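## Task

Place the AA battery inside the chest's drawer labelled T. Every other item on the desk has to remain on the desk. The drawers lack stops and can be pulled fully out. Dropping the battery into its drawer from just above the rim is allowed. Close all drawers at the end. The chest may move a few centimetres and rotate a little but must stay upright. Finally release everything and move the robot away. The robot must not tip over or finish tilted, or the task fails. Anything held in place only by the robot at the end does not count.

## Robot and tools

Robot: a wheeled cart with differential drive (it cannot strafe), a pan/tilt head carrying head_camera, and two five-joint arms, left_arm and right_arm, each with a one-jaw gripper and a wrist camera (left_wrist_camera, right_wrist_camera). The cart is 0.53 m wide and spans x = -0.35 to 0.07 m. The arm pan axes stand at x = -0.060, y = +0.155 (left) and -0.155 m (right); each shoulder sits 0.03 m out from its pan axis, 0.89 m high. Link lengths: upper arm 0.116, forearm 0.135, hand 0.162 m. A fixed-jaw tip reaches at most about 0.44 m from its pan axis and no lower than 0.55 m above the floor.

Frames: the base frame has its origin on the floor between the drive wheels, x forward, y left, z up. The reported left_hand and right_hand are the fixed-jaw tips in this frame; a held object lies on the swinging-jaw side of that point. Hand axes: z along the fingers, y from swinging jaw to fixed jaw. base_odometry is relative to the base frame at scene start, counts wheel rotation only (slip looks like travel), heading positive to the left, range -3.142 to 3.142. Hand positions can be off by a few cm.

execute_actions: argument actions is a list holding one action (or empty to just read state and images). An action has base, joints, or both; they start together. base takes exactly one key: translate_m (metres, relative drive from the current spot, forward positive, -1.4 to 1.4) or rotate_rad (radians, relative turn in place, left/counter-clockwise positive, -3.2 to 3.2). joints is a single dict keyed by joint name for both arms and the head together, each value an absolute target angle in radians: head_pan_rad (-3.2 to 3.2, 0 forward, + left), head_tilt_rad (-0.76 to 1.45, 0 level, + down), and for each arm prefix left_arm_ / right_arm_: shoulder_pan_rad (-1.919 to 1.919), shoulder_lift_rad (-1.745 to 1.745), elbow_flex_rad (-1.69 to 1.58), wrist_flex_rad (-1.658 to 1.658), wrist_roll_rad (-2.743 to 2.841), gripper_rad (0 to 1.919). Omitted joints keep pushing toward their previous targets. cameras optionally picks head_camera, left_wrist_camera, right_wrist_camera or all (default all; [] for none). Unknown keys or out-of-range numbers get the whole call rejected with no motion. One action lasts at most 15 s. Speeds: base up to 0.20 m/s and 0.8 rad/s turning, arm joints 1.3 to 2.0 rad/s, head 1.5, jaw 2.0.

Joint geometry: pan 0 points left_arm to the left and right_arm to the right; positive pan turns either arm clockwise from above, so forward is +1.571 for left and -1.571 for right. With lift, elbow and wrist flex all 0 the upper arm is near vertical (0.24 rad outward) and forearm and fingers are level; positive values bend down, and their sum is the finger angle below level (1.571 = straight down, needing the forearm no more than 0.08 rad above level). wrist_roll -1.522: jaws close across the arm plane, fixed jaw on the left looking outward; 1.619: fixed jaw on the right; 0.049: jaws close in the plane. Keep the fixed jaw on the left when fingers are level over furniture, since the hand body then sticks up rather than down. Gripper opening: 0 -> 0.003 m, 0.3 -> 0.026, 0.6 -> 0.049, 1 -> 0.076, 1.919 -> 0.106. To grip, target somewhat below the contact angle (strongest at 0.2 rad below); going lower adds nothing and can trip the jaw. A holding jaw reads off_target; done means empty or nearly so.

Stowed pose: left shoulder_pan -1.75, shoulder_lift 0.05, elbow_flex 1.35, wrist_flex -1.55, wrist_roll -1.52; right identical except shoulder_pan 1.75. Stow in two steps (wrist flex and roll first, then the other three), clear of loose objects; leaving stow, do not move the wrists first. A stowed turn needs a free radius of 0.44 m; near a desk, turning or reversing can snag the cart rear and tip it.

Results: base_status and joint_status per motion. done = reached (for the base, wheels turned fully even if slipping). off_target = resting short, maybe still pushing (load sag, obstruction or tripped motor). time_out = gave up and holds. "joint command not followed" with a cause line = a self-collision check held back that arm's targets (gripper still moves); not_followed joints may be retried each action until valid targets are sent. on_its_own lists uncommanded changes. MOTOR HOT warns from 55 °C; OVER-TEMPERATURE FAULT at 70 °C stops the arm and shows limit_stop_at_motor_heat; resend targets afterwards.

Sag: loaded or extended joints settle below target; correct the next target by the observed sag. Overload: a joint stuck more than about 0.30 rad off target for about 2 s (thinking time included) trips to 20 % torque; reset by waiting until it settles, then targeting 0.2 rad from the reading on the side away from the failed target (or 0.04 rad past the range end, or the end itself for a jaw). To stop a blocked joint pushing, set its target to its reading. Payload about 0.4 kg at full reach, 0.7 kg within 0.28 m.

wait: seconds 0 to 10; returns state and images, commands nothing. zoom_image: camera plus region [x0, y0, x1, y1] pixels from top-left, at most 504 by 504, on the latest full image. read_manual: licence text only. finished_scene: scene 1 or 2; ends it irrevocably and reports success.

Avoid: arms hitting or pressing each other, hard pulls (especially toward the robot) that can tip it, drops, slams, knocking items off the desk, and leaving drawers open or the battery held.

Each tool is called after "Call:" as name([rows], argument=value, ...), one row to a line, values as JSON.

## Session

Call:
execute_actions([
  {"joints":{"head_tilt_rad":0.6}},
])

Scene clock: 1.20 s.
base_odometry: x=+0.000 y=+0.000 heading=+0.000 (m, m, rad; odometry frame)
base_status: not commanded
joint_positions: head_pan_rad=+0.006 head_tilt_rad=+0.594 left_arm_shoulder_pan_rad=-1.740 left_arm_shoulder_lift_rad=+0.047 left_arm_elbow_flex_rad=+1.304 left_arm_wrist_flex_rad=-1.520 left_arm_wrist_roll_rad=-1.522 left_arm_gripper_rad=+1.920 right_arm_shoulder_pan_rad=+1.770 right_arm_shoulder_lift_rad=+0.099 right_arm_elbow_flex_rad=+1.369 right_arm_wrist_flex_rad=-1.594 right_arm_wrist_roll_rad=-1.496 right_arm_gripper_rad=+1.920
joint_status: all done
left_hand: x=-0.3115 y=+0.1042 z=+0.9015 quat_wxyz=(-0.064, -0.642, -0.055, +0.762) (m; base frame)
right_hand: x=-0.3044 y=-0.1135 z=+0.8896 quat_wxyz=(-0.084, +0.658, -0.057, -0.746) (m; base frame)
pictures: head_camera, left_wrist_camera, right_wrist_camera
Images, in order (width x height): head_camera 644x476, left_wrist_camera 644x476, right_wrist_camera 644x476.

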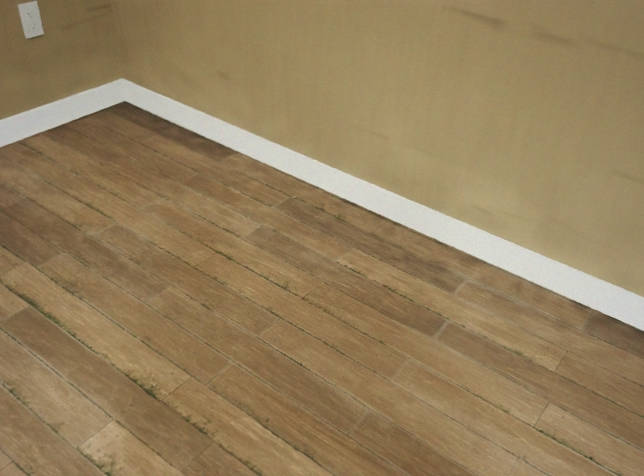

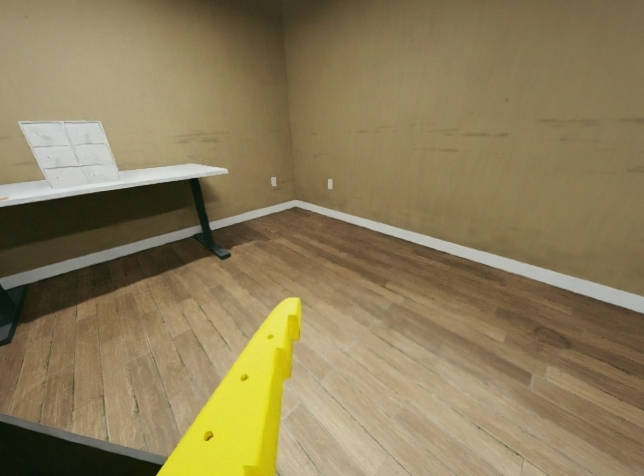

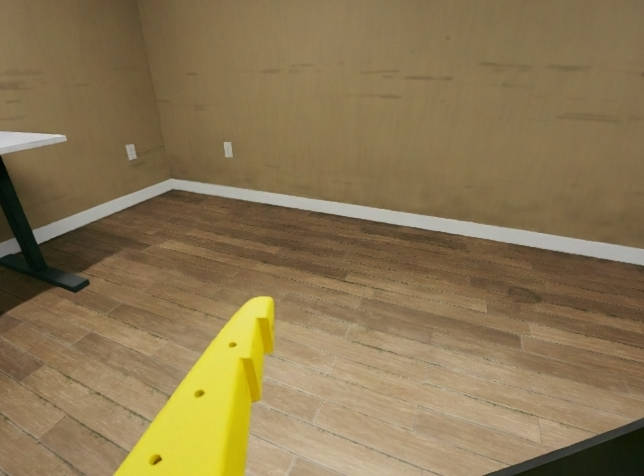

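Desk is behind, to robot's right.

Call:
execute_actions([
  {"base":{"rotate_rad":-2.3},"joints":{"head_tilt_rad":0.4}},
], cameras=["head_camera"])

Scene clock: 6.33 s.
base_odometry: x=-0.001 y=+0.000 heading=-2.299 (m, m, rad; odometry frame)
base_status: done
joint_positions: head_pan_rad=+0.006 head_tilt_rad=+0.413 left_arm_shoulder_pan_rad=-1.740 left_arm_shoulder_lift_rad=+0.047 left_arm_elbow_flex_rad=+1.304 left_arm_wrist_flex_rad=-1.520 left_arm_wrist_roll_rad=-1.522 left_arm_gripper_rad=+1.920 right_arm_shoulder_pan_rad=+1.770 right_arm_shoulder_lift_rad=+0.099 right_arm_elbow_flex_rad=+1.369 right_arm_wrist_flex_rad=-1.594 right_arm_wrist_roll_rad=-1.496 right_arm_gripper_rad=+1.920
joint_status: all done
left_hand: x=-0.3115 y=+0.1042 z=+0.9015 quat_wxyz=(-0.064, -0.642, -0.055, +0.762) (m; base frame)
right_hand: x=-0.3044 y=-0.1135 z=+0.8896 quat_wxyz=(-0.084, +0.658, -0.057, -0.746) (m; base frame)
pictures: head_camera
Images, in order (width x height): head_camera 644x476.

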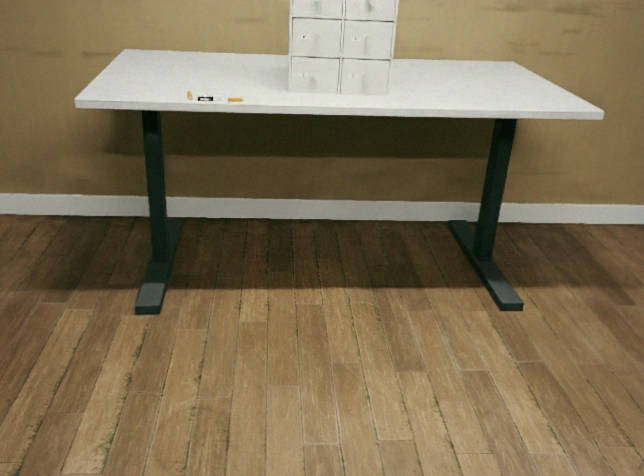

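Call:
execute_actions([
  {"base":{"translate_m":0.9},"joints":{"head_tilt_rad":0.4,"left_arm_shoulder_pan_rad":0,"right_arm_shoulder_pan_rad":0,"left_arm_elbow_flex_rad":0.8,"right_arm_elbow_flex_rad":0.8,"left_arm_shoulder_lift_rad":-0.5,"right_arm_shoulder_lift_rad":-0.5}},
], cameras=["head_camera"])

Scene clock: 15.37 s.
base_odometry: x=-0.602 y=-0.670 heading=-2.300 (m, m, rad; odometry frame)
base_status: done
joint_positions: head_pan_rad=+0.006 head_tilt_rad=+0.413 left_arm_shoulder_pan_rad=-0.005 left_arm_shoulder_lift_rad=-0.473 left_arm_elbow_flex_rad=+0.833 left_arm_wrist_flex_rad=-1.520 left_arm_wrist_roll_rad=-1.522 left_arm_gripper_rad=+1.920 right_arm_shoulder_pan_rad=+0.004 right_arm_shoulder_lift_rad=-0.478 right_arm_elbow_flex_rad=+0.830 right_arm_wrist_flex_rad=-1.594 right_arm_wrist_roll_rad=-1.496 right_arm_gripper_rad=+1.920
joint_status: all done
left_hand: x=-0.0687 y=+0.3514 z=+1.1115 quat_wxyz=(+0.691, -0.144, +0.144, +0.694) (m; base frame)
right_hand: x=-0.0531 y=-0.3391 z=+1.1170 quat_wxyz=(+0.687, +0.114, +0.117, -0.708) (m; base frame)
pictures: head_camera
Images, in order (width x height): head_camera 644x476.

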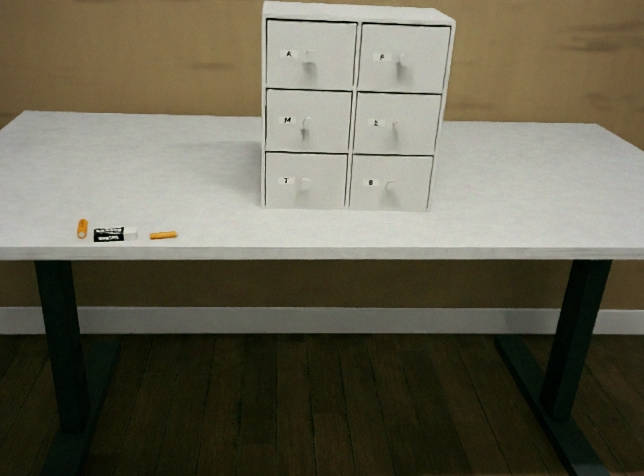

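Call:
zoom_image(camera="head_camera", region=[40,0,480,270])

Region (40, 0, 480, 270) of head_camera's 644x476 image, scaled by 1.145; it fills the top 309 rows of this view, and the rest is white.

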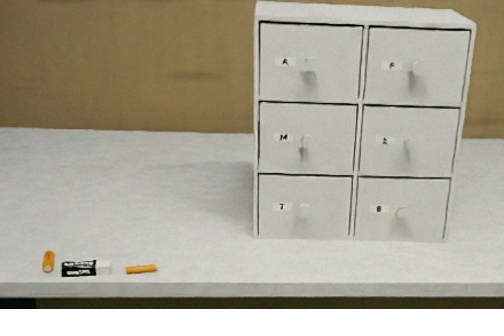

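Call:
execute_actions([
  {"base":{"translate_m":0.5},"joints":{"head_tilt_rad":0.7}},
], cameras=["head_camera"])

Call:
execute_actions([
  {"joints":{"head_tilt_rad":0.9,"head_pan_rad":0.4}},
], cameras=["head_camera"])

Scene clock: 26.80 s.
base_odometry: x=-0.935 y=-1.044 heading=-2.298 (m, m, rad; odometry frame)
base_status: done
joint_positions: head_pan_rad=+0.006 head_tilt_rad=+0.695 left_arm_shoulder_pan_rad=-0.003 left_arm_shoulder_lift_rad=-0.473 left_arm_elbow_flex_rad=+0.833 left_arm_wrist_flex_rad=-1.520 left_arm_wrist_roll_rad=-1.522 left_arm_gripper_rad=+1.920 right_arm_shoulder_pan_rad=+0.004 right_arm_shoulder_lift_rad=-0.478 right_arm_elbow_flex_rad=+0.830 right_arm_wrist_flex_rad=-1.594 right_arm_wrist_roll_rad=-1.496 right_arm_gripper_rad=+1.920
joint_status: all done
left_hand: x=-0.0684 y=+0.3514 z=+1.1115 quat_wxyz=(+0.691, -0.144, +0.144, +0.693) (m; base frame)
right_hand: x=-0.0531 y=-0.3391 z=+1.1170 quat_wxyz=(+0.687, +0.114, +0.117, -0.708) (m; base frame)
pictures: head_camera
Images, in order (width x height): head_camera 644x476.

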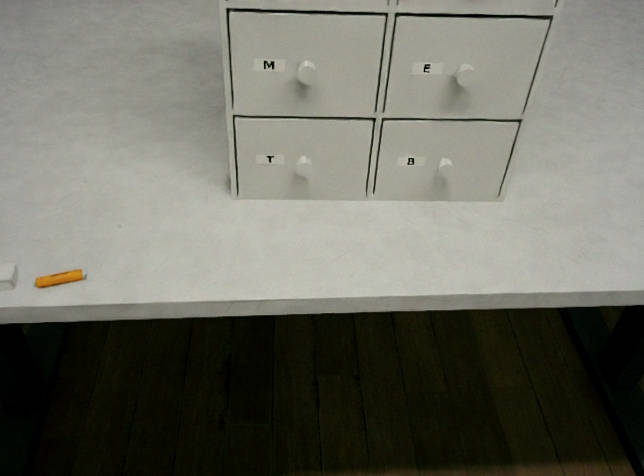

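Scene clock: 27.83 s.
base_odometry: x=-0.935 y=-1.044 heading=-2.298 (m, m, rad; odometry frame)
base_status: not commanded
joint_positions: head_pan_rad=+0.390 head_tilt_rad=+0.895 left_arm_shoulder_pan_rad=-0.003 left_arm_shoulder_lift_rad=-0.473 left_arm_elbow_flex_rad=+0.833 left_arm_wrist_flex_rad=-1.520 left_arm_wrist_roll_rad=-1.522 left_arm_gripper_rad=+1.920 right_arm_shoulder_pan_rad=+0.004 right_arm_shoulder_lift_rad=-0.478 right_arm_elbow_flex_rad=+0.830 right_arm_wrist_flex_rad=-1.594 right_arm_wrist_roll_rad=-1.496 right_arm_gripper_rad=+1.920
joint_status: all done
left_hand: x=-0.0684 y=+0.3514 z=+1.1115 quat_wxyz=(+0.691, -0.144, +0.144, +0.693) (m; base frame)
right_hand: x=-0.0531 y=-0.3391 z=+1.1170 quat_wxyz=(+0.687, +0.114, +0.117, -0.708) (m; base frame)
pictures: head_camera
Images, in order (width x height): head_camera 644x476.

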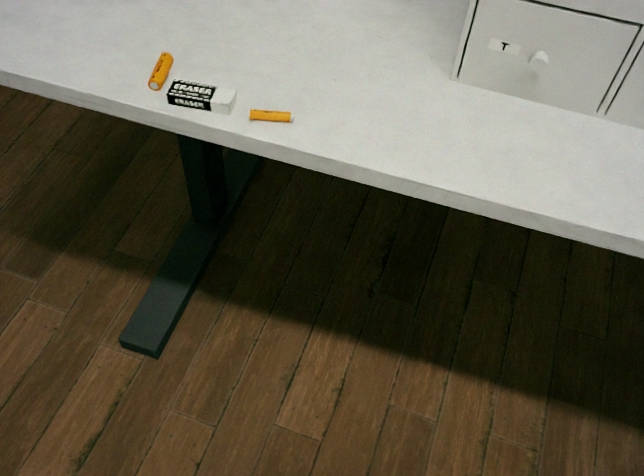

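Call:
execute_actions([
  {"base":{"translate_m":0.29},"joints":{"head_tilt_rad":1.0,"head_pan_rad":0.9,"left_arm_shoulder_pan_rad":0.8,"left_arm_shoulder_lift_rad":0.55,"left_arm_elbow_flex_rad":-0.7,"left_arm_wrist_flex_rad":1.3,"left_arm_wrist_roll_rad":-0.8,"left_arm_gripper_rad":0.5}},
], cameras=["head_camera","left_wrist_camera"])

Scene clock: 44.50 s.
base_odometry: x=-1.127 y=-1.261 heading=-2.295 (m, m, rad; odometry frame)
base_status: done
joint_positions: head_pan_rad=+0.890 head_tilt_rad=+0.995 left_arm_shoulder_pan_rad=+0.796 left_arm_shoulder_lift_rad=+0.575 left_arm_elbow_flex_rad=-0.668 left_arm_wrist_flex_rad=+1.292 left_arm_wrist_roll_rad=-0.808 left_arm_gripper_rad=+0.508 right_arm_shoulder_pan_rad=+0.004 right_arm_shoulder_lift_rad=-0.478 right_arm_elbow_flex_rad=+0.830 right_arm_wrist_flex_rad=-1.594 right_arm_wrist_roll_rad=-1.496 right_arm_gripper_rad=+1.920
joint_status: all done
left_hand: x=+0.1520 y=+0.3705 z=+0.8395 quat_wxyz=(+0.185, -0.666, +0.723, +0.006) (m; base frame)
right_hand: x=-0.0531 y=-0.3391 z=+1.1170 quat_wxyz=(+0.687, +0.114, +0.117, -0.708) (m; base frame)
pictures: head_camera, left_wrist_camera
Images, in order (width x height): head_camera 644x476, left_wrist_camera 644x476.

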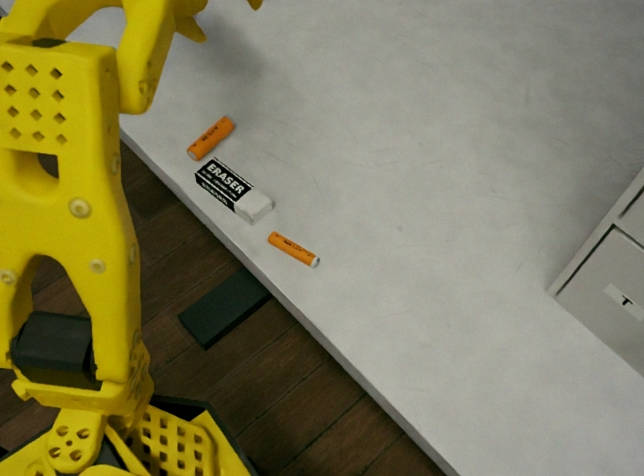

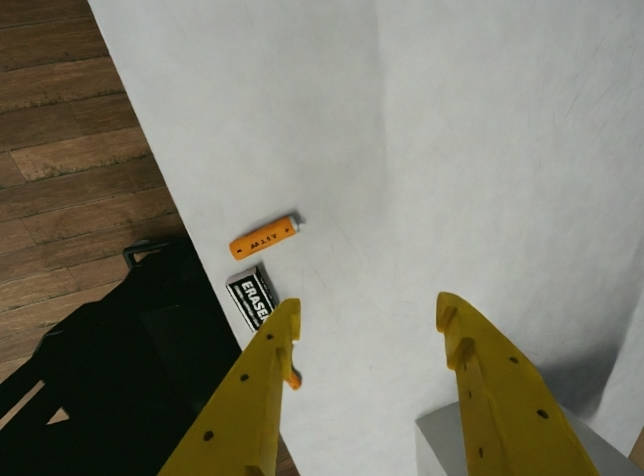

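Call:
execute_actions([
  {"joints":{"left_arm_shoulder_lift_rad":0.8,"left_arm_wrist_flex_rad":1.1,"left_arm_wrist_roll_rad":-2.2}},
], cameras=["head_camera","left_wrist_camera"])

Scene clock: 51.07 s.
base_odometry: x=-1.127 y=-1.261 heading=-2.295 (m, m, rad; odometry frame)
base_status: not commanded
joint_positions: head_pan_rad=+0.890 head_tilt_rad=+0.995 left_arm_shoulder_pan_rad=+0.796 left_arm_shoulder_lift_rad=+0.825 left_arm_elbow_flex_rad=-0.669 left_arm_wrist_flex_rad=+1.112 left_arm_wrist_roll_rad=-2.192 left_arm_gripper_rad=+0.508 right_arm_shoulder_pan_rad=+0.004 right_arm_shoulder_lift_rad=-0.478 right_arm_elbow_flex_rad=+0.830 right_arm_wrist_flex_rad=-1.594 right_arm_wrist_roll_rad=-1.496 right_arm_gripper_rad=+1.920
joint_status: all done
left_hand: x=+0.1633 y=+0.3823 z=+0.7823 quat_wxyz=(+0.113, -0.052, +0.987, +0.100) (m; base frame)
right_hand: x=-0.0531 y=-0.3391 z=+1.1170 quat_wxyz=(+0.687, +0.114, +0.117, -0.708) (m; base frame)
pictures: head_camera, left_wrist_camera
Images, in order (width x height): head_camera 644x476, left_wrist_camera 644x476.

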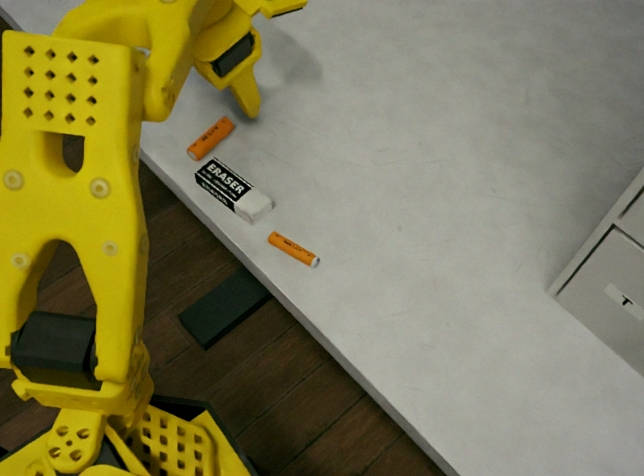

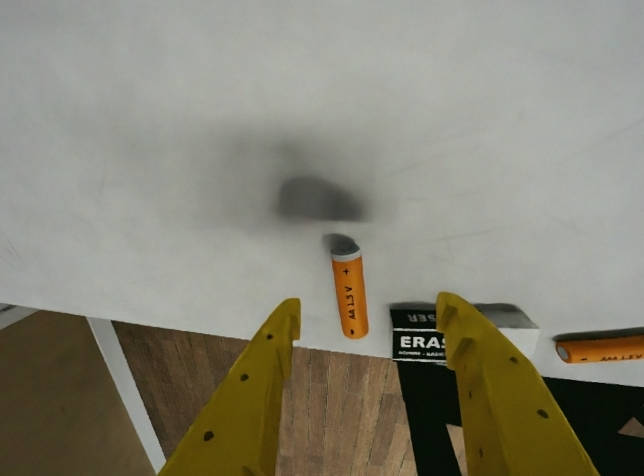

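Call:
execute_actions([
  {"base":{"translate_m":-0.015},"joints":{"left_arm_shoulder_lift_rad":0.92,"left_arm_wrist_flex_rad":1.03,"left_arm_gripper_rad":0.42}},
], cameras=["head_camera","left_wrist_camera"])

Scene clock: 55.40 s.
base_odometry: x=-1.117 y=-1.249 heading=-2.295 (m, m, rad; odometry frame)
base_status: done
joint_positions: head_pan_rad=+0.890 head_tilt_rad=+0.995 left_arm_shoulder_pan_rad=+0.796 left_arm_shoulder_lift_rad=+0.946 left_arm_elbow_flex_rad=-0.672 left_arm_wrist_flex_rad=+1.042 left_arm_wrist_roll_rad=-2.192 left_arm_gripper_rad=+0.428 right_arm_shoulder_pan_rad=+0.004 right_arm_shoulder_lift_rad=-0.478 right_arm_elbow_flex_rad=+0.830 right_arm_wrist_flex_rad=-1.594 right_arm_wrist_roll_rad=-1.496 right_arm_gripper_rad=+1.920
joint_status: all done
left_hand: x=+0.1604 y=+0.3794 z=+0.7516 quat_wxyz=(+0.096, -0.052, +0.990, +0.084) (m; base frame)
right_hand: x=-0.0531 y=-0.3391 z=+1.1170 quat_wxyz=(+0.687, +0.114, +0.117, -0.708) (m; base frame)
pictures: head_camera, left_wrist_camera
Images, in order (width x height): head_camera 644x476, left_wrist_camera 644x476.

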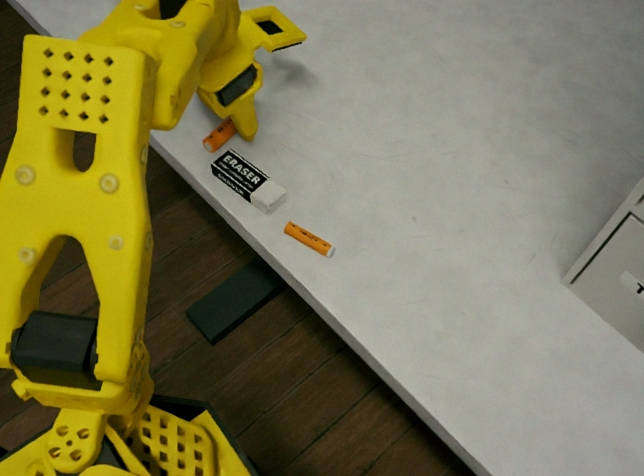

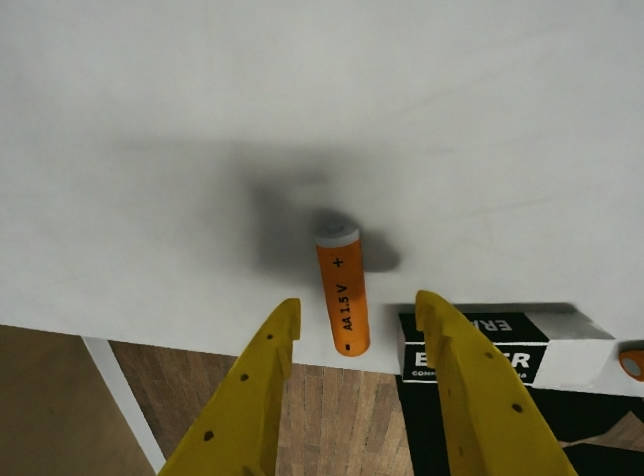

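Call:
execute_actions([
  {"joints":{"left_arm_shoulder_lift_rad":0.99,"left_arm_wrist_flex_rad":0.99,"left_arm_gripper_rad":0.36}},
], cameras=["left_wrist_camera"])

Call:
execute_actions([
  {"joints":{"left_arm_gripper_rad":0.0}},
], cameras=["left_wrist_camera"])

Scene clock: 59.13 s.
base_odometry: x=-1.117 y=-1.249 heading=-2.295 (m, m, rad; odometry frame)
base_status: not commanded
joint_positions: head_pan_rad=+0.890 head_tilt_rad=+0.995 left_arm_shoulder_pan_rad=+0.796 left_arm_shoulder_lift_rad=+1.001 left_arm_elbow_flex_rad=-0.677 left_arm_wrist_flex_rad=+1.005 left_arm_wrist_roll_rad=-2.192 left_arm_gripper_rad=+0.370 right_arm_shoulder_pan_rad=+0.004 right_arm_shoulder_lift_rad=-0.478 right_arm_elbow_flex_rad=+0.830 right_arm_wrist_flex_rad=-1.594 right_arm_wrist_roll_rad=-1.496 right_arm_gripper_rad=+1.920
joint_status: all done
left_hand: x=+0.1592 y=+0.3783 z=+0.7384 quat_wxyz=(+0.090, -0.052, +0.991, +0.080) (m; base frame)
right_hand: x=-0.0531 y=-0.3391 z=+1.1170 quat_wxyz=(+0.687, +0.114, +0.117, -0.708) (m; base frame)
pictures: left_wrist_camera
Images, in order (width x height): left_wrist_camera 644x476.

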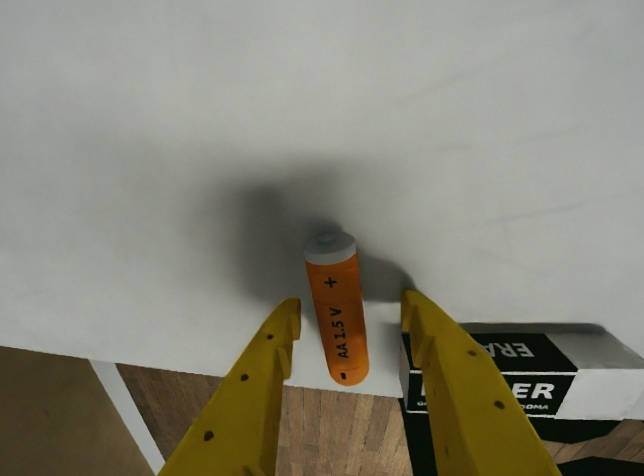

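Scene clock: 59.83 s.
base_odometry: x=-1.117 y=-1.249 heading=-2.295 (m, m, rad; odometry frame)
base_status: not commanded
joint_positions: head_pan_rad=+0.890 head_tilt_rad=+0.995 left_arm_shoulder_pan_rad=+0.797 left_arm_shoulder_lift_rad=+1.010 left_arm_elbow_flex_rad=-0.677 left_arm_wrist_flex_rad=+1.002 left_arm_wrist_roll_rad=-2.192 left_arm_gripper_rad=+0.151 right_arm_shoulder_pan_rad=+0.004 right_arm_shoulder_lift_rad=-0.478 right_arm_elbow_flex_rad=+0.830 right_arm_wrist_flex_rad=-1.594 right_arm_wrist_roll_rad=-1.496 right_arm_gripper_rad=+1.920
joint_status: left_arm_gripper_rad off_target (ended at +0.151, target +0.000)
left_hand: x=+0.1588 y=+0.3772 z=+0.7359 quat_wxyz=(+0.088, -0.051, +0.992, +0.078) (m; base frame)
right_hand: x=-0.0531 y=-0.3391 z=+1.1170 quat_wxyz=(+0.687, +0.114, +0.117, -0.708) (m; base frame)
pictures: left_wrist_camera
Images, in order (width x height): left_wrist_camera 644x476.

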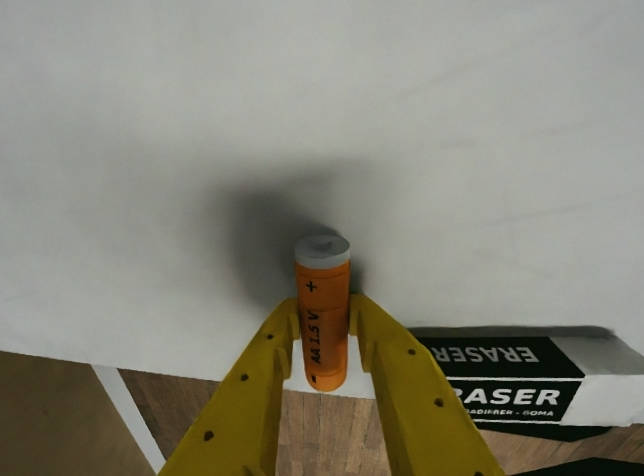

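Call:
execute_actions([
  {"joints":{"left_arm_shoulder_lift_rad":0.2}},
], cameras=[])

Call:
execute_actions([
  {"base":{"translate_m":-0.35},"joints":{"head_pan_rad":0,"head_tilt_rad":0.8,"right_arm_shoulder_pan_rad":-1.75,"right_arm_shoulder_lift_rad":0.3,"right_arm_elbow_flex_rad":0.4,"right_arm_wrist_flex_rad":-0.5,"right_arm_wrist_roll_rad":-1.52,"right_arm_gripper_rad":0.6}},
], cameras=[])

Call:
execute_actions([
  {"base":{"rotate_rad":0.45}},
], cameras=[])

Call:
execute_actions([
  {"base":{"translate_m":0.26}},
], cameras=[])

Call:
execute_actions([
  {"base":{"rotate_rad":-0.43}},
])

Scene clock: 72.33 s.
base_odometry: x=-1.117 y=-1.249 heading=-2.295 (m, m, rad; odometry frame)
base_status: not commanded
joint_positions: head_pan_rad=+0.890 head_tilt_rad=+0.995 left_arm_shoulder_pan_rad=+0.797 left_arm_shoulder_lift_rad=+0.254 left_arm_elbow_flex_rad=-0.677 left_arm_wrist_flex_rad=+1.002 left_arm_wrist_roll_rad=-2.192 left_arm_gripper_rad=+0.151 right_arm_shoulder_pan_rad=+0.004 right_arm_shoulder_lift_rad=-0.478 right_arm_elbow_flex_rad=+0.830 right_arm_wrist_flex_rad=-1.594 right_arm_wrist_roll_rad=-1.496 right_arm_gripper_rad=+1.920
joint_status: all done
left_hand: x=+0.1816 y=+0.3994 z=+0.9721 quat_wxyz=(+0.357, -0.045, +0.878, +0.314) (m; base frame)
right_hand: x=-0.0531 y=-0.3391 z=+1.1170 quat_wxyz=(+0.687, +0.114, +0.117, -0.708) (m; base frame)
pictures: none
No camera images: the call's "cameras" was empty. Leave "cameras" out to get every camera's image.

Scene clock: 74.93 s.
base_odometry: x=-0.885 y=-0.987 heading=-2.295 (m, m, rad; odometry frame)
base_status: done
joint_positions: head_pan_rad=+0.010 head_tilt_rad=+0.815 left_arm_shoulder_pan_rad=+0.797 left_arm_shoulder_lift_rad=+0.254 left_arm_elbow_flex_rad=-0.677 left_arm_wrist_flex_rad=+1.002 left_arm_wrist_roll_rad=-2.192 left_arm_gripper_rad=+0.151 right_arm_shoulder_pan_rad=-1.744 right_arm_shoulder_lift_rad=+0.313 right_arm_elbow_flex_rad=+0.433 right_arm_wrist_flex_rad=-0.502 right_arm_wrist_roll_rad=-1.512 right_arm_gripper_rad=+0.608
joint_status: all done
left_hand: x=+0.1816 y=+0.3994 z=+0.9721 quat_wxyz=(+0.357, -0.045, +0.878, +0.314) (m; base frame)
right_hand: x=+0.2834 y=-0.0870 z=+0.8656 quat_wxyz=(+0.614, -0.072, +0.785, +0.050) (m; base frame)
pictures: none
No camera images: the call's "cameras" was empty. Leave "cameras" out to get every camera's image.

Scene clock: 76.23 s.
base_odometry: x=-0.885 y=-0.986 heading=-1.846 (m, m, rad; odometry frame)
base_status: done
joint_positions: head_pan_rad=+0.010 head_tilt_rad=+0.815 left_arm_shoulder_pan_rad=+0.797 left_arm_shoulder_lift_rad=+0.254 left_arm_elbow_flex_rad=-0.677 left_arm_wrist_flex_rad=+1.002 left_arm_wrist_roll_rad=-2.192 left_arm_gripper_rad=+0.151 right_arm_shoulder_pan_rad=-1.744 right_arm_shoulder_lift_rad=+0.313 right_arm_elbow_flex_rad=+0.433 right_arm_wrist_flex_rad=-0.502 right_arm_wrist_roll_rad=-1.512 right_arm_gripper_rad=+0.608
joint_status: not commanded
left_hand: x=+0.1816 y=+0.3994 z=+0.9721 quat_wxyz=(+0.357, -0.045, +0.878, +0.314) (m; base frame)
right_hand: x=+0.2834 y=-0.0870 z=+0.8656 quat_wxyz=(+0.614, -0.072, +0.785, +0.050) (m; base frame)
pictures: none
No camera images: the call's "cameras" was empty. Leave "cameras" out to get every camera's image.

Scene clock: 78.30 s.
base_odometry: x=-0.954 y=-1.237 heading=-1.843 (m, m, rad; odometry frame)
base_status: done
joint_positions: head_pan_rad=+0.010 head_tilt_rad=+0.814 left_arm_shoulder_pan_rad=+0.797 left_arm_shoulder_lift_rad=+0.254 left_arm_elbow_flex_rad=-0.677 left_arm_wrist_flex_rad=+1.002 left_arm_wrist_roll_rad=-2.192 left_arm_gripper_rad=+0.151 right_arm_shoulder_pan_rad=-1.744 right_arm_shoulder_lift_rad=+0.313 right_arm_elbow_flex_rad=+0.432 right_arm_wrist_flex_rad=-0.502 right_arm_wrist_roll_rad=-1.512 right_arm_gripper_rad=+0.608
joint_status: not commanded
left_hand: x=+0.1816 y=+0.3994 z=+0.9721 quat_wxyz=(+0.357, -0.045, +0.878, +0.314) (m; base frame)
right_hand: x=+0.2836 y=-0.0869 z=+0.8660 quat_wxyz=(+0.614, -0.072, +0.784, +0.050) (m; base frame)
pictures: none
No camera images: the call's "cameras" was empty. Leave "cameras" out to get every camera's image.

Scene clock: 79.53 s.
base_odometry: x=-0.954 y=-1.237 heading=-2.273 (m, m, rad; odometry frame)
base_status: done
joint_positions: head_pan_rad=+0.010 head_tilt_rad=+0.814 left_arm_shoulder_pan_rad=+0.797 left_arm_shoulder_lift_rad=+0.254 left_arm_elbow_flex_rad=-0.677 left_arm_wrist_flex_rad=+1.002 left_arm_wrist_roll_rad=-2.192 left_arm_gripper_rad=+0.151 right_arm_shoulder_pan_rad=-1.744 right_arm_shoulder_lift_rad=+0.313 right_arm_elbow_flex_rad=+0.432 right_arm_wrist_flex_rad=-0.502 right_arm_wrist_roll_rad=-1.512 right_arm_gripper_rad=+0.608
joint_status: not commanded
left_hand: x=+0.1816 y=+0.3994 z=+0.9721 quat_wxyz=(+0.357, -0.045, +0.878, +0.314) (m; base frame)
right_hand: x=+0.2836 y=-0.0869 z=+0.8660 quat_wxyz=(+0.614, -0.072, +0.784, +0.050) (m; base frame)
pictures: head_camera, left_wrist_camera, right_wrist_camera
Images, in order (width x height): head_camera 644x476, left_wrist_camera 644x476, right_wrist_camera 644x476.

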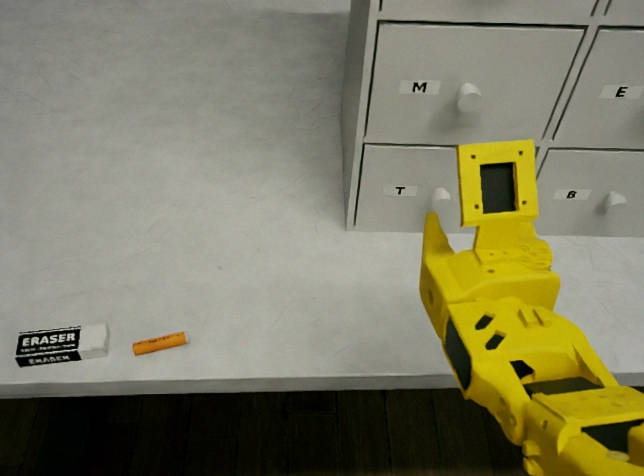

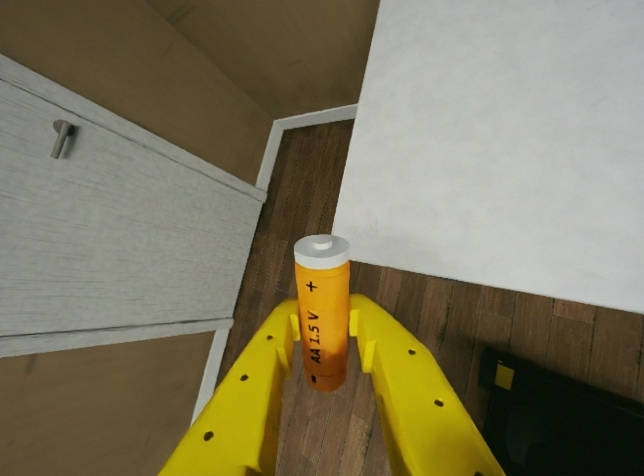

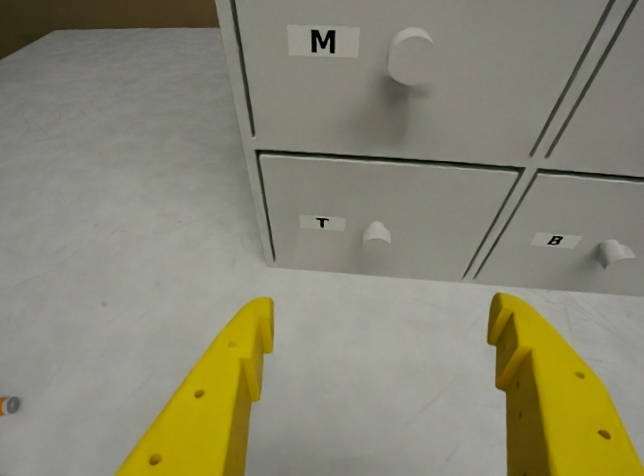

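Call:
execute_actions([
  {"joints":{"right_arm_shoulder_pan_rad":-1.68,"right_arm_shoulder_lift_rad":0.97,"right_arm_elbow_flex_rad":0.08,"right_arm_wrist_flex_rad":-1.0}},
], cameras=["head_camera","right_wrist_camera"])

Scene clock: 84.23 s.
base_odometry: x=-0.954 y=-1.237 heading=-2.273 (m, m, rad; odometry frame)
base_status: not commanded
joint_positions: head_pan_rad=+0.010 head_tilt_rad=+0.814 left_arm_shoulder_pan_rad=+0.797 left_arm_shoulder_lift_rad=+0.254 left_arm_elbow_flex_rad=-0.677 left_arm_wrist_flex_rad=+1.002 left_arm_wrist_roll_rad=-2.192 left_arm_gripper_rad=+0.151 right_arm_shoulder_pan_rad=-1.688 right_arm_shoulder_lift_rad=+0.987 right_arm_elbow_flex_rad=+0.106 right_arm_wrist_flex_rad=-0.982 right_arm_wrist_roll_rad=-1.512 right_arm_gripper_rad=+0.608
joint_status: all done
left_hand: x=+0.1816 y=+0.3994 z=+0.9721 quat_wxyz=(+0.357, -0.045, +0.878, +0.314) (m; base frame)
right_hand: x=+0.3025 y=-0.1047 z=+0.7973 quat_wxyz=(+0.666, -0.047, +0.744, +0.035) (m; base frame)
pictures: head_camera, right_wrist_camera
Images, in order (width x height): head_camera 644x476, right_wrist_camera 644x476.

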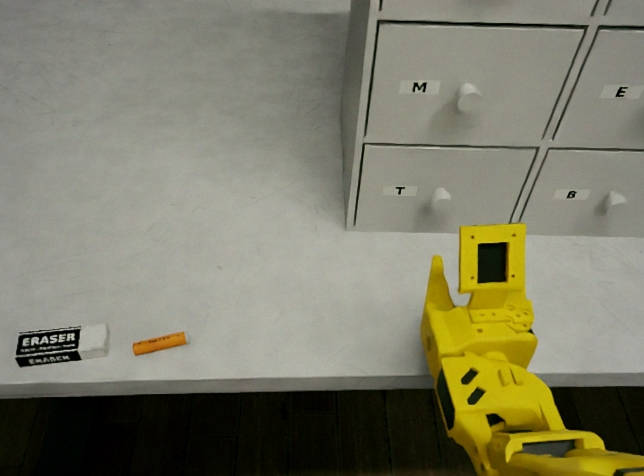

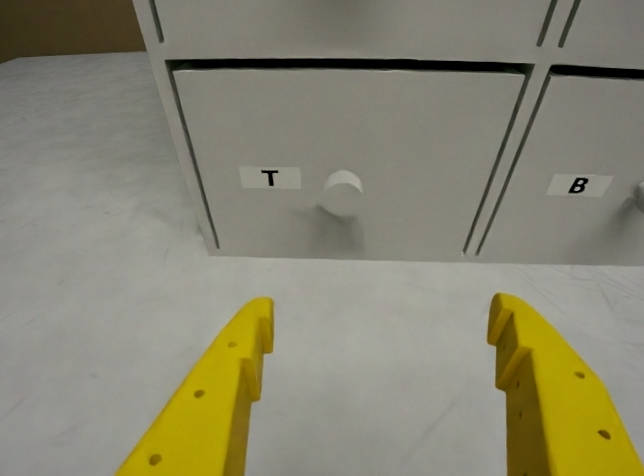

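Call:
execute_actions([
  {"base":{"translate_m":0.05},"joints":{"right_arm_shoulder_pan_rad":-1.72}},
], cameras=["head_camera","right_wrist_camera"])

Scene clock: 89.60 s.
base_odometry: x=-0.986 y=-1.275 heading=-2.276 (m, m, rad; odometry frame)
base_status: done
joint_positions: head_pan_rad=+0.010 head_tilt_rad=+0.814 left_arm_shoulder_pan_rad=+0.797 left_arm_shoulder_lift_rad=+0.254 left_arm_elbow_flex_rad=-0.677 left_arm_wrist_flex_rad=+1.002 left_arm_wrist_roll_rad=-2.192 left_arm_gripper_rad=+0.151 right_arm_shoulder_pan_rad=-1.714 right_arm_shoulder_lift_rad=+0.987 right_arm_elbow_flex_rad=+0.105 right_arm_wrist_flex_rad=-0.982 right_arm_wrist_roll_rad=-1.512 right_arm_gripper_rad=+0.608
joint_status: all done
left_hand: x=+0.1816 y=+0.3994 z=+0.9721 quat_wxyz=(+0.357, -0.045, +0.878, +0.314) (m; base frame)
right_hand: x=+0.3013 y=-0.0952 z=+0.7976 quat_wxyz=(+0.666, -0.057, +0.742, +0.044) (m; base frame)
pictures: head_camera, right_wrist_camera
Images, in order (width x height): head_camera 644x476, right_wrist_camera 644x476.

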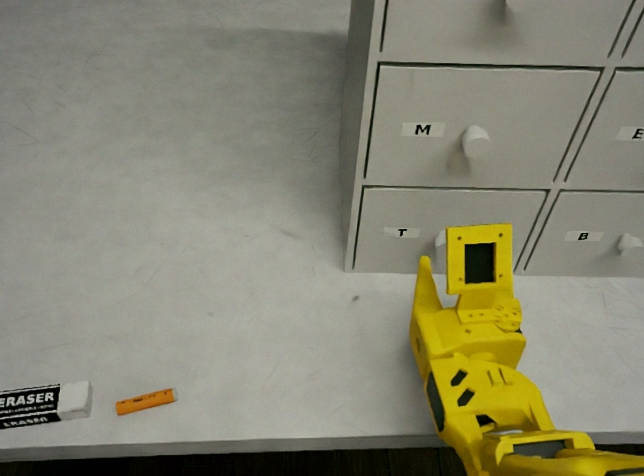

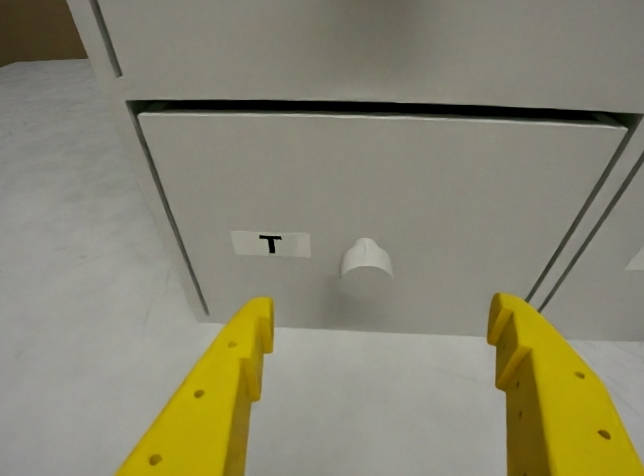

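Call:
execute_actions([
  {"base":{"translate_m":0.025},"joints":{"right_arm_shoulder_lift_rad":1.08,"right_arm_wrist_flex_rad":-1.07}},
], cameras=["head_camera","right_wrist_camera"])

Scene clock: 94.77 s.
base_odometry: x=-1.003 y=-1.294 heading=-2.278 (m, m, rad; odometry frame)
base_status: done
joint_positions: head_pan_rad=+0.010 head_tilt_rad=+0.814 left_arm_shoulder_pan_rad=+0.797 left_arm_shoulder_lift_rad=+0.254 left_arm_elbow_flex_rad=-0.677 left_arm_wrist_flex_rad=+1.002 left_arm_wrist_roll_rad=-2.192 left_arm_gripper_rad=+0.151 right_arm_shoulder_pan_rad=-1.714 right_arm_shoulder_lift_rad=+1.096 right_arm_elbow_flex_rad=+0.103 right_arm_wrist_flex_rad=-1.053 right_arm_wrist_roll_rad=-1.512 right_arm_gripper_rad=+0.608
joint_status: all done
left_hand: x=+0.1816 y=+0.3994 z=+0.9721 quat_wxyz=(+0.357, -0.045, +0.878, +0.314) (m; base frame)
right_hand: x=+0.2912 y=-0.0967 z=+0.7732 quat_wxyz=(+0.652, -0.058, +0.755, +0.043) (m; base frame)
pictures: head_camera, right_wrist_camera
Images, in order (width x height): head_camera 644x476, right_wrist_camera 644x476.

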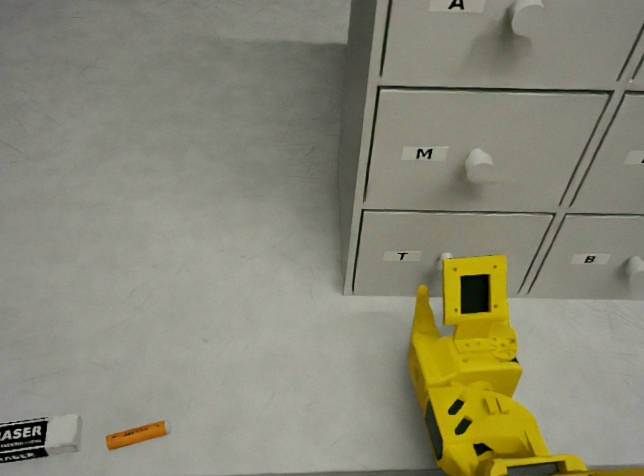

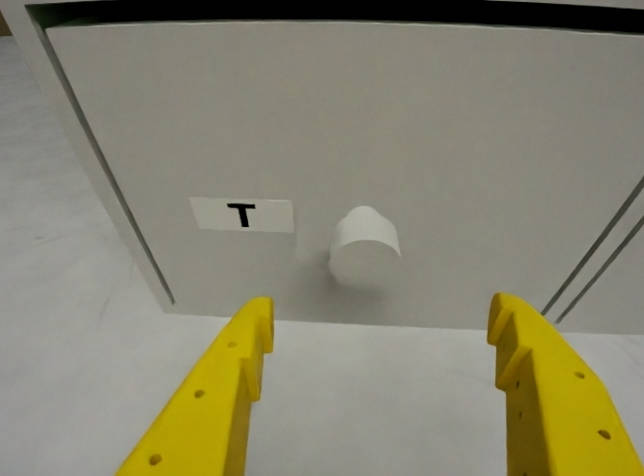

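Call:
execute_actions([
  {"base":{"translate_m":0.025},"joints":{"right_arm_shoulder_pan_rad":-1.69}},
], cameras=["head_camera","right_wrist_camera"])

Scene clock: 97.33 s.
base_odometry: x=-1.020 y=-1.314 heading=-2.281 (m, m, rad; odometry frame)
base_status: done
joint_positions: head_pan_rad=+0.010 head_tilt_rad=+0.814 left_arm_shoulder_pan_rad=+0.797 left_arm_shoulder_lift_rad=+0.252 left_arm_elbow_flex_rad=-0.677 left_arm_wrist_flex_rad=+1.002 left_arm_wrist_roll_rad=-2.192 left_arm_gripper_rad=+0.151 right_arm_shoulder_pan_rad=-1.695 right_arm_shoulder_lift_rad=+1.097 right_arm_elbow_flex_rad=+0.103 right_arm_wrist_flex_rad=-1.053 right_arm_wrist_roll_rad=-1.512 right_arm_gripper_rad=+0.608
joint_status: all done
left_hand: x=+0.1815 y=+0.3994 z=+0.9726 quat_wxyz=(+0.358, -0.045, +0.878, +0.315) (m; base frame)
right_hand: x=+0.2921 y=-0.1032 z=+0.7727 quat_wxyz=(+0.652, -0.051, +0.756, +0.037) (m; base frame)
pictures: head_camera, right_wrist_camera
Images, in order (width x height): head_camera 644x476, right_wrist_camera 644x476.

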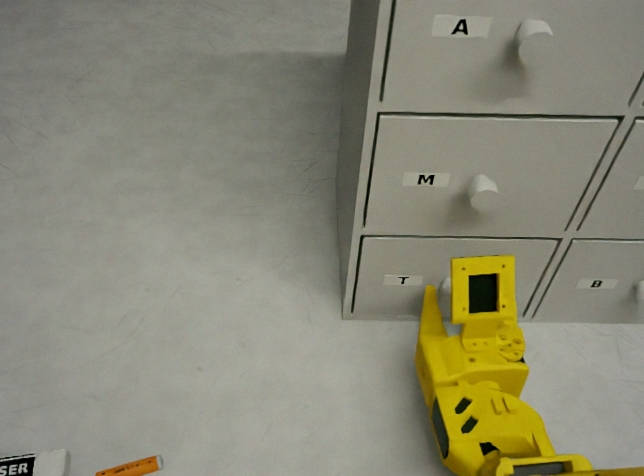

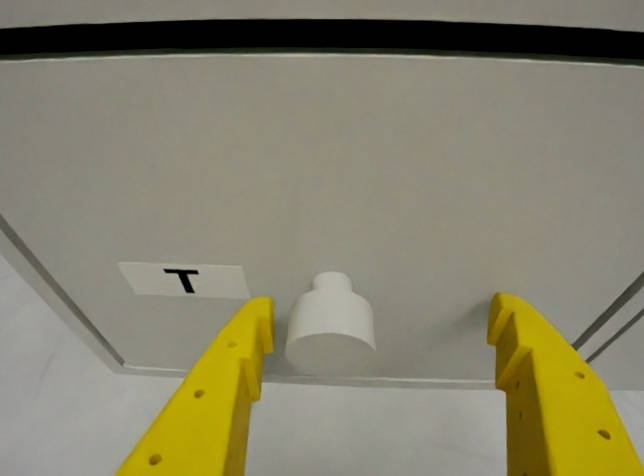

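Call:
execute_actions([
  {"base":{"translate_m":0.006},"joints":{"right_arm_gripper_rad":0.05}},
], cameras=["right_wrist_camera"])

Call:
execute_actions([
  {"base":{"translate_m":-0.09},"joints":{"left_arm_shoulder_pan_rad":1.7,"left_arm_wrist_flex_rad":1.5,"left_arm_wrist_roll_rad":-1.52}},
])

Scene clock: 100.53 s.
base_odometry: x=-1.023 y=-1.318 heading=-2.282 (m, m, rad; odometry frame)
base_status: done
joint_positions: head_pan_rad=+0.010 head_tilt_rad=+0.814 left_arm_shoulder_pan_rad=+0.797 left_arm_shoulder_lift_rad=+0.252 left_arm_elbow_flex_rad=-0.677 left_arm_wrist_flex_rad=+1.002 left_arm_wrist_roll_rad=-2.192 left_arm_gripper_rad=+0.151 right_arm_shoulder_pan_rad=-1.691 right_arm_shoulder_lift_rad=+1.108 right_arm_elbow_flex_rad=+0.106 right_arm_wrist_flex_rad=-1.059 right_arm_wrist_roll_rad=-1.513 right_arm_gripper_rad=+0.167
joint_status: right_arm_gripper_rad off_target (ended at +0.167, target +0.050)
left_hand: x=+0.1815 y=+0.3994 z=+0.9726 quat_wxyz=(+0.358, -0.045, +0.878, +0.315) (m; base frame)
right_hand: x=+0.2907 y=-0.1050 z=+0.7695 quat_wxyz=(+0.649, -0.049, +0.758, +0.036) (m; base frame)
pictures: right_wrist_camera
Images, in order (width x height): right_wrist_camera 644x476.

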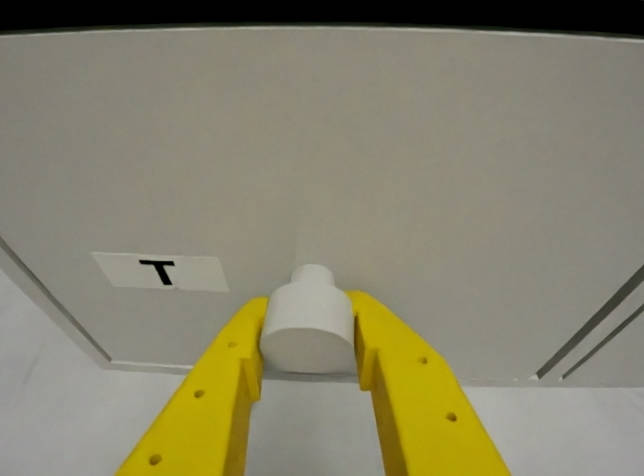

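Scene clock: 101.93 s.
base_odometry: x=-0.965 y=-1.250 heading=-2.278 (m, m, rad; odometry frame)
base_status: done
joint_positions: head_pan_rad=+0.010 head_tilt_rad=+0.814 left_arm_shoulder_pan_rad=+1.695 left_arm_shoulder_lift_rad=+0.251 left_arm_elbow_flex_rad=-0.677 left_arm_wrist_flex_rad=+1.494 left_arm_wrist_roll_rad=-1.529 left_arm_gripper_rad=+0.151 right_arm_shoulder_pan_rad=-1.691 right_arm_shoulder_lift_rad=+1.108 right_arm_elbow_flex_rad=+0.105 right_arm_wrist_flex_rad=-1.059 right_arm_wrist_roll_rad=-1.513 right_arm_gripper_rad=+0.164
joint_status: all done
left_hand: x=+0.2221 y=+0.1276 z=+0.9158 quat_wxyz=(+0.248, +0.064, +0.967, -0.014) (m; base frame)
right_hand: x=+0.2909 y=-0.1050 z=+0.7698 quat_wxyz=(+0.650, -0.049, +0.758, +0.036) (m; base frame)
pictures: head_camera, left_wrist_camera, right_wrist_camera
Images, in order (width x height): head_camera 644x476, left_wrist_camera 644x476, right_wrist_camera 644x476.

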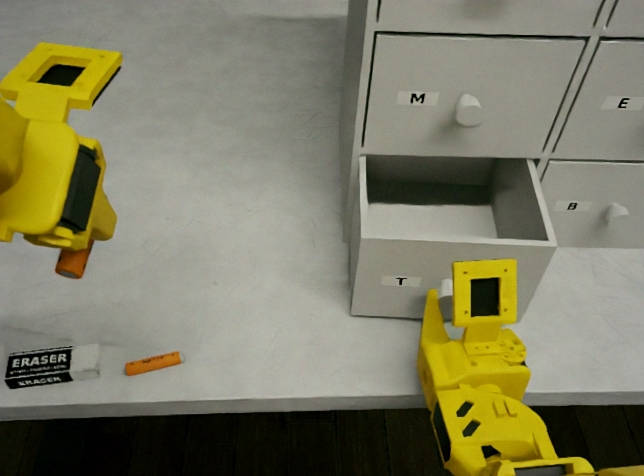

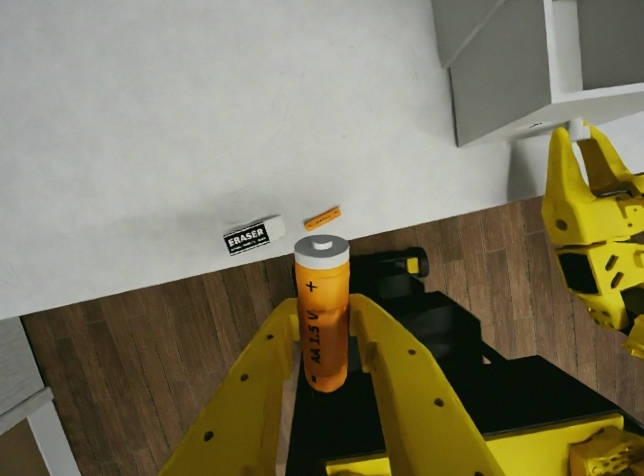

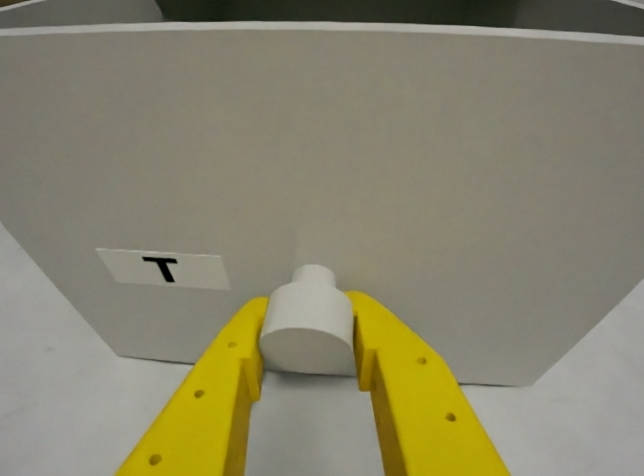

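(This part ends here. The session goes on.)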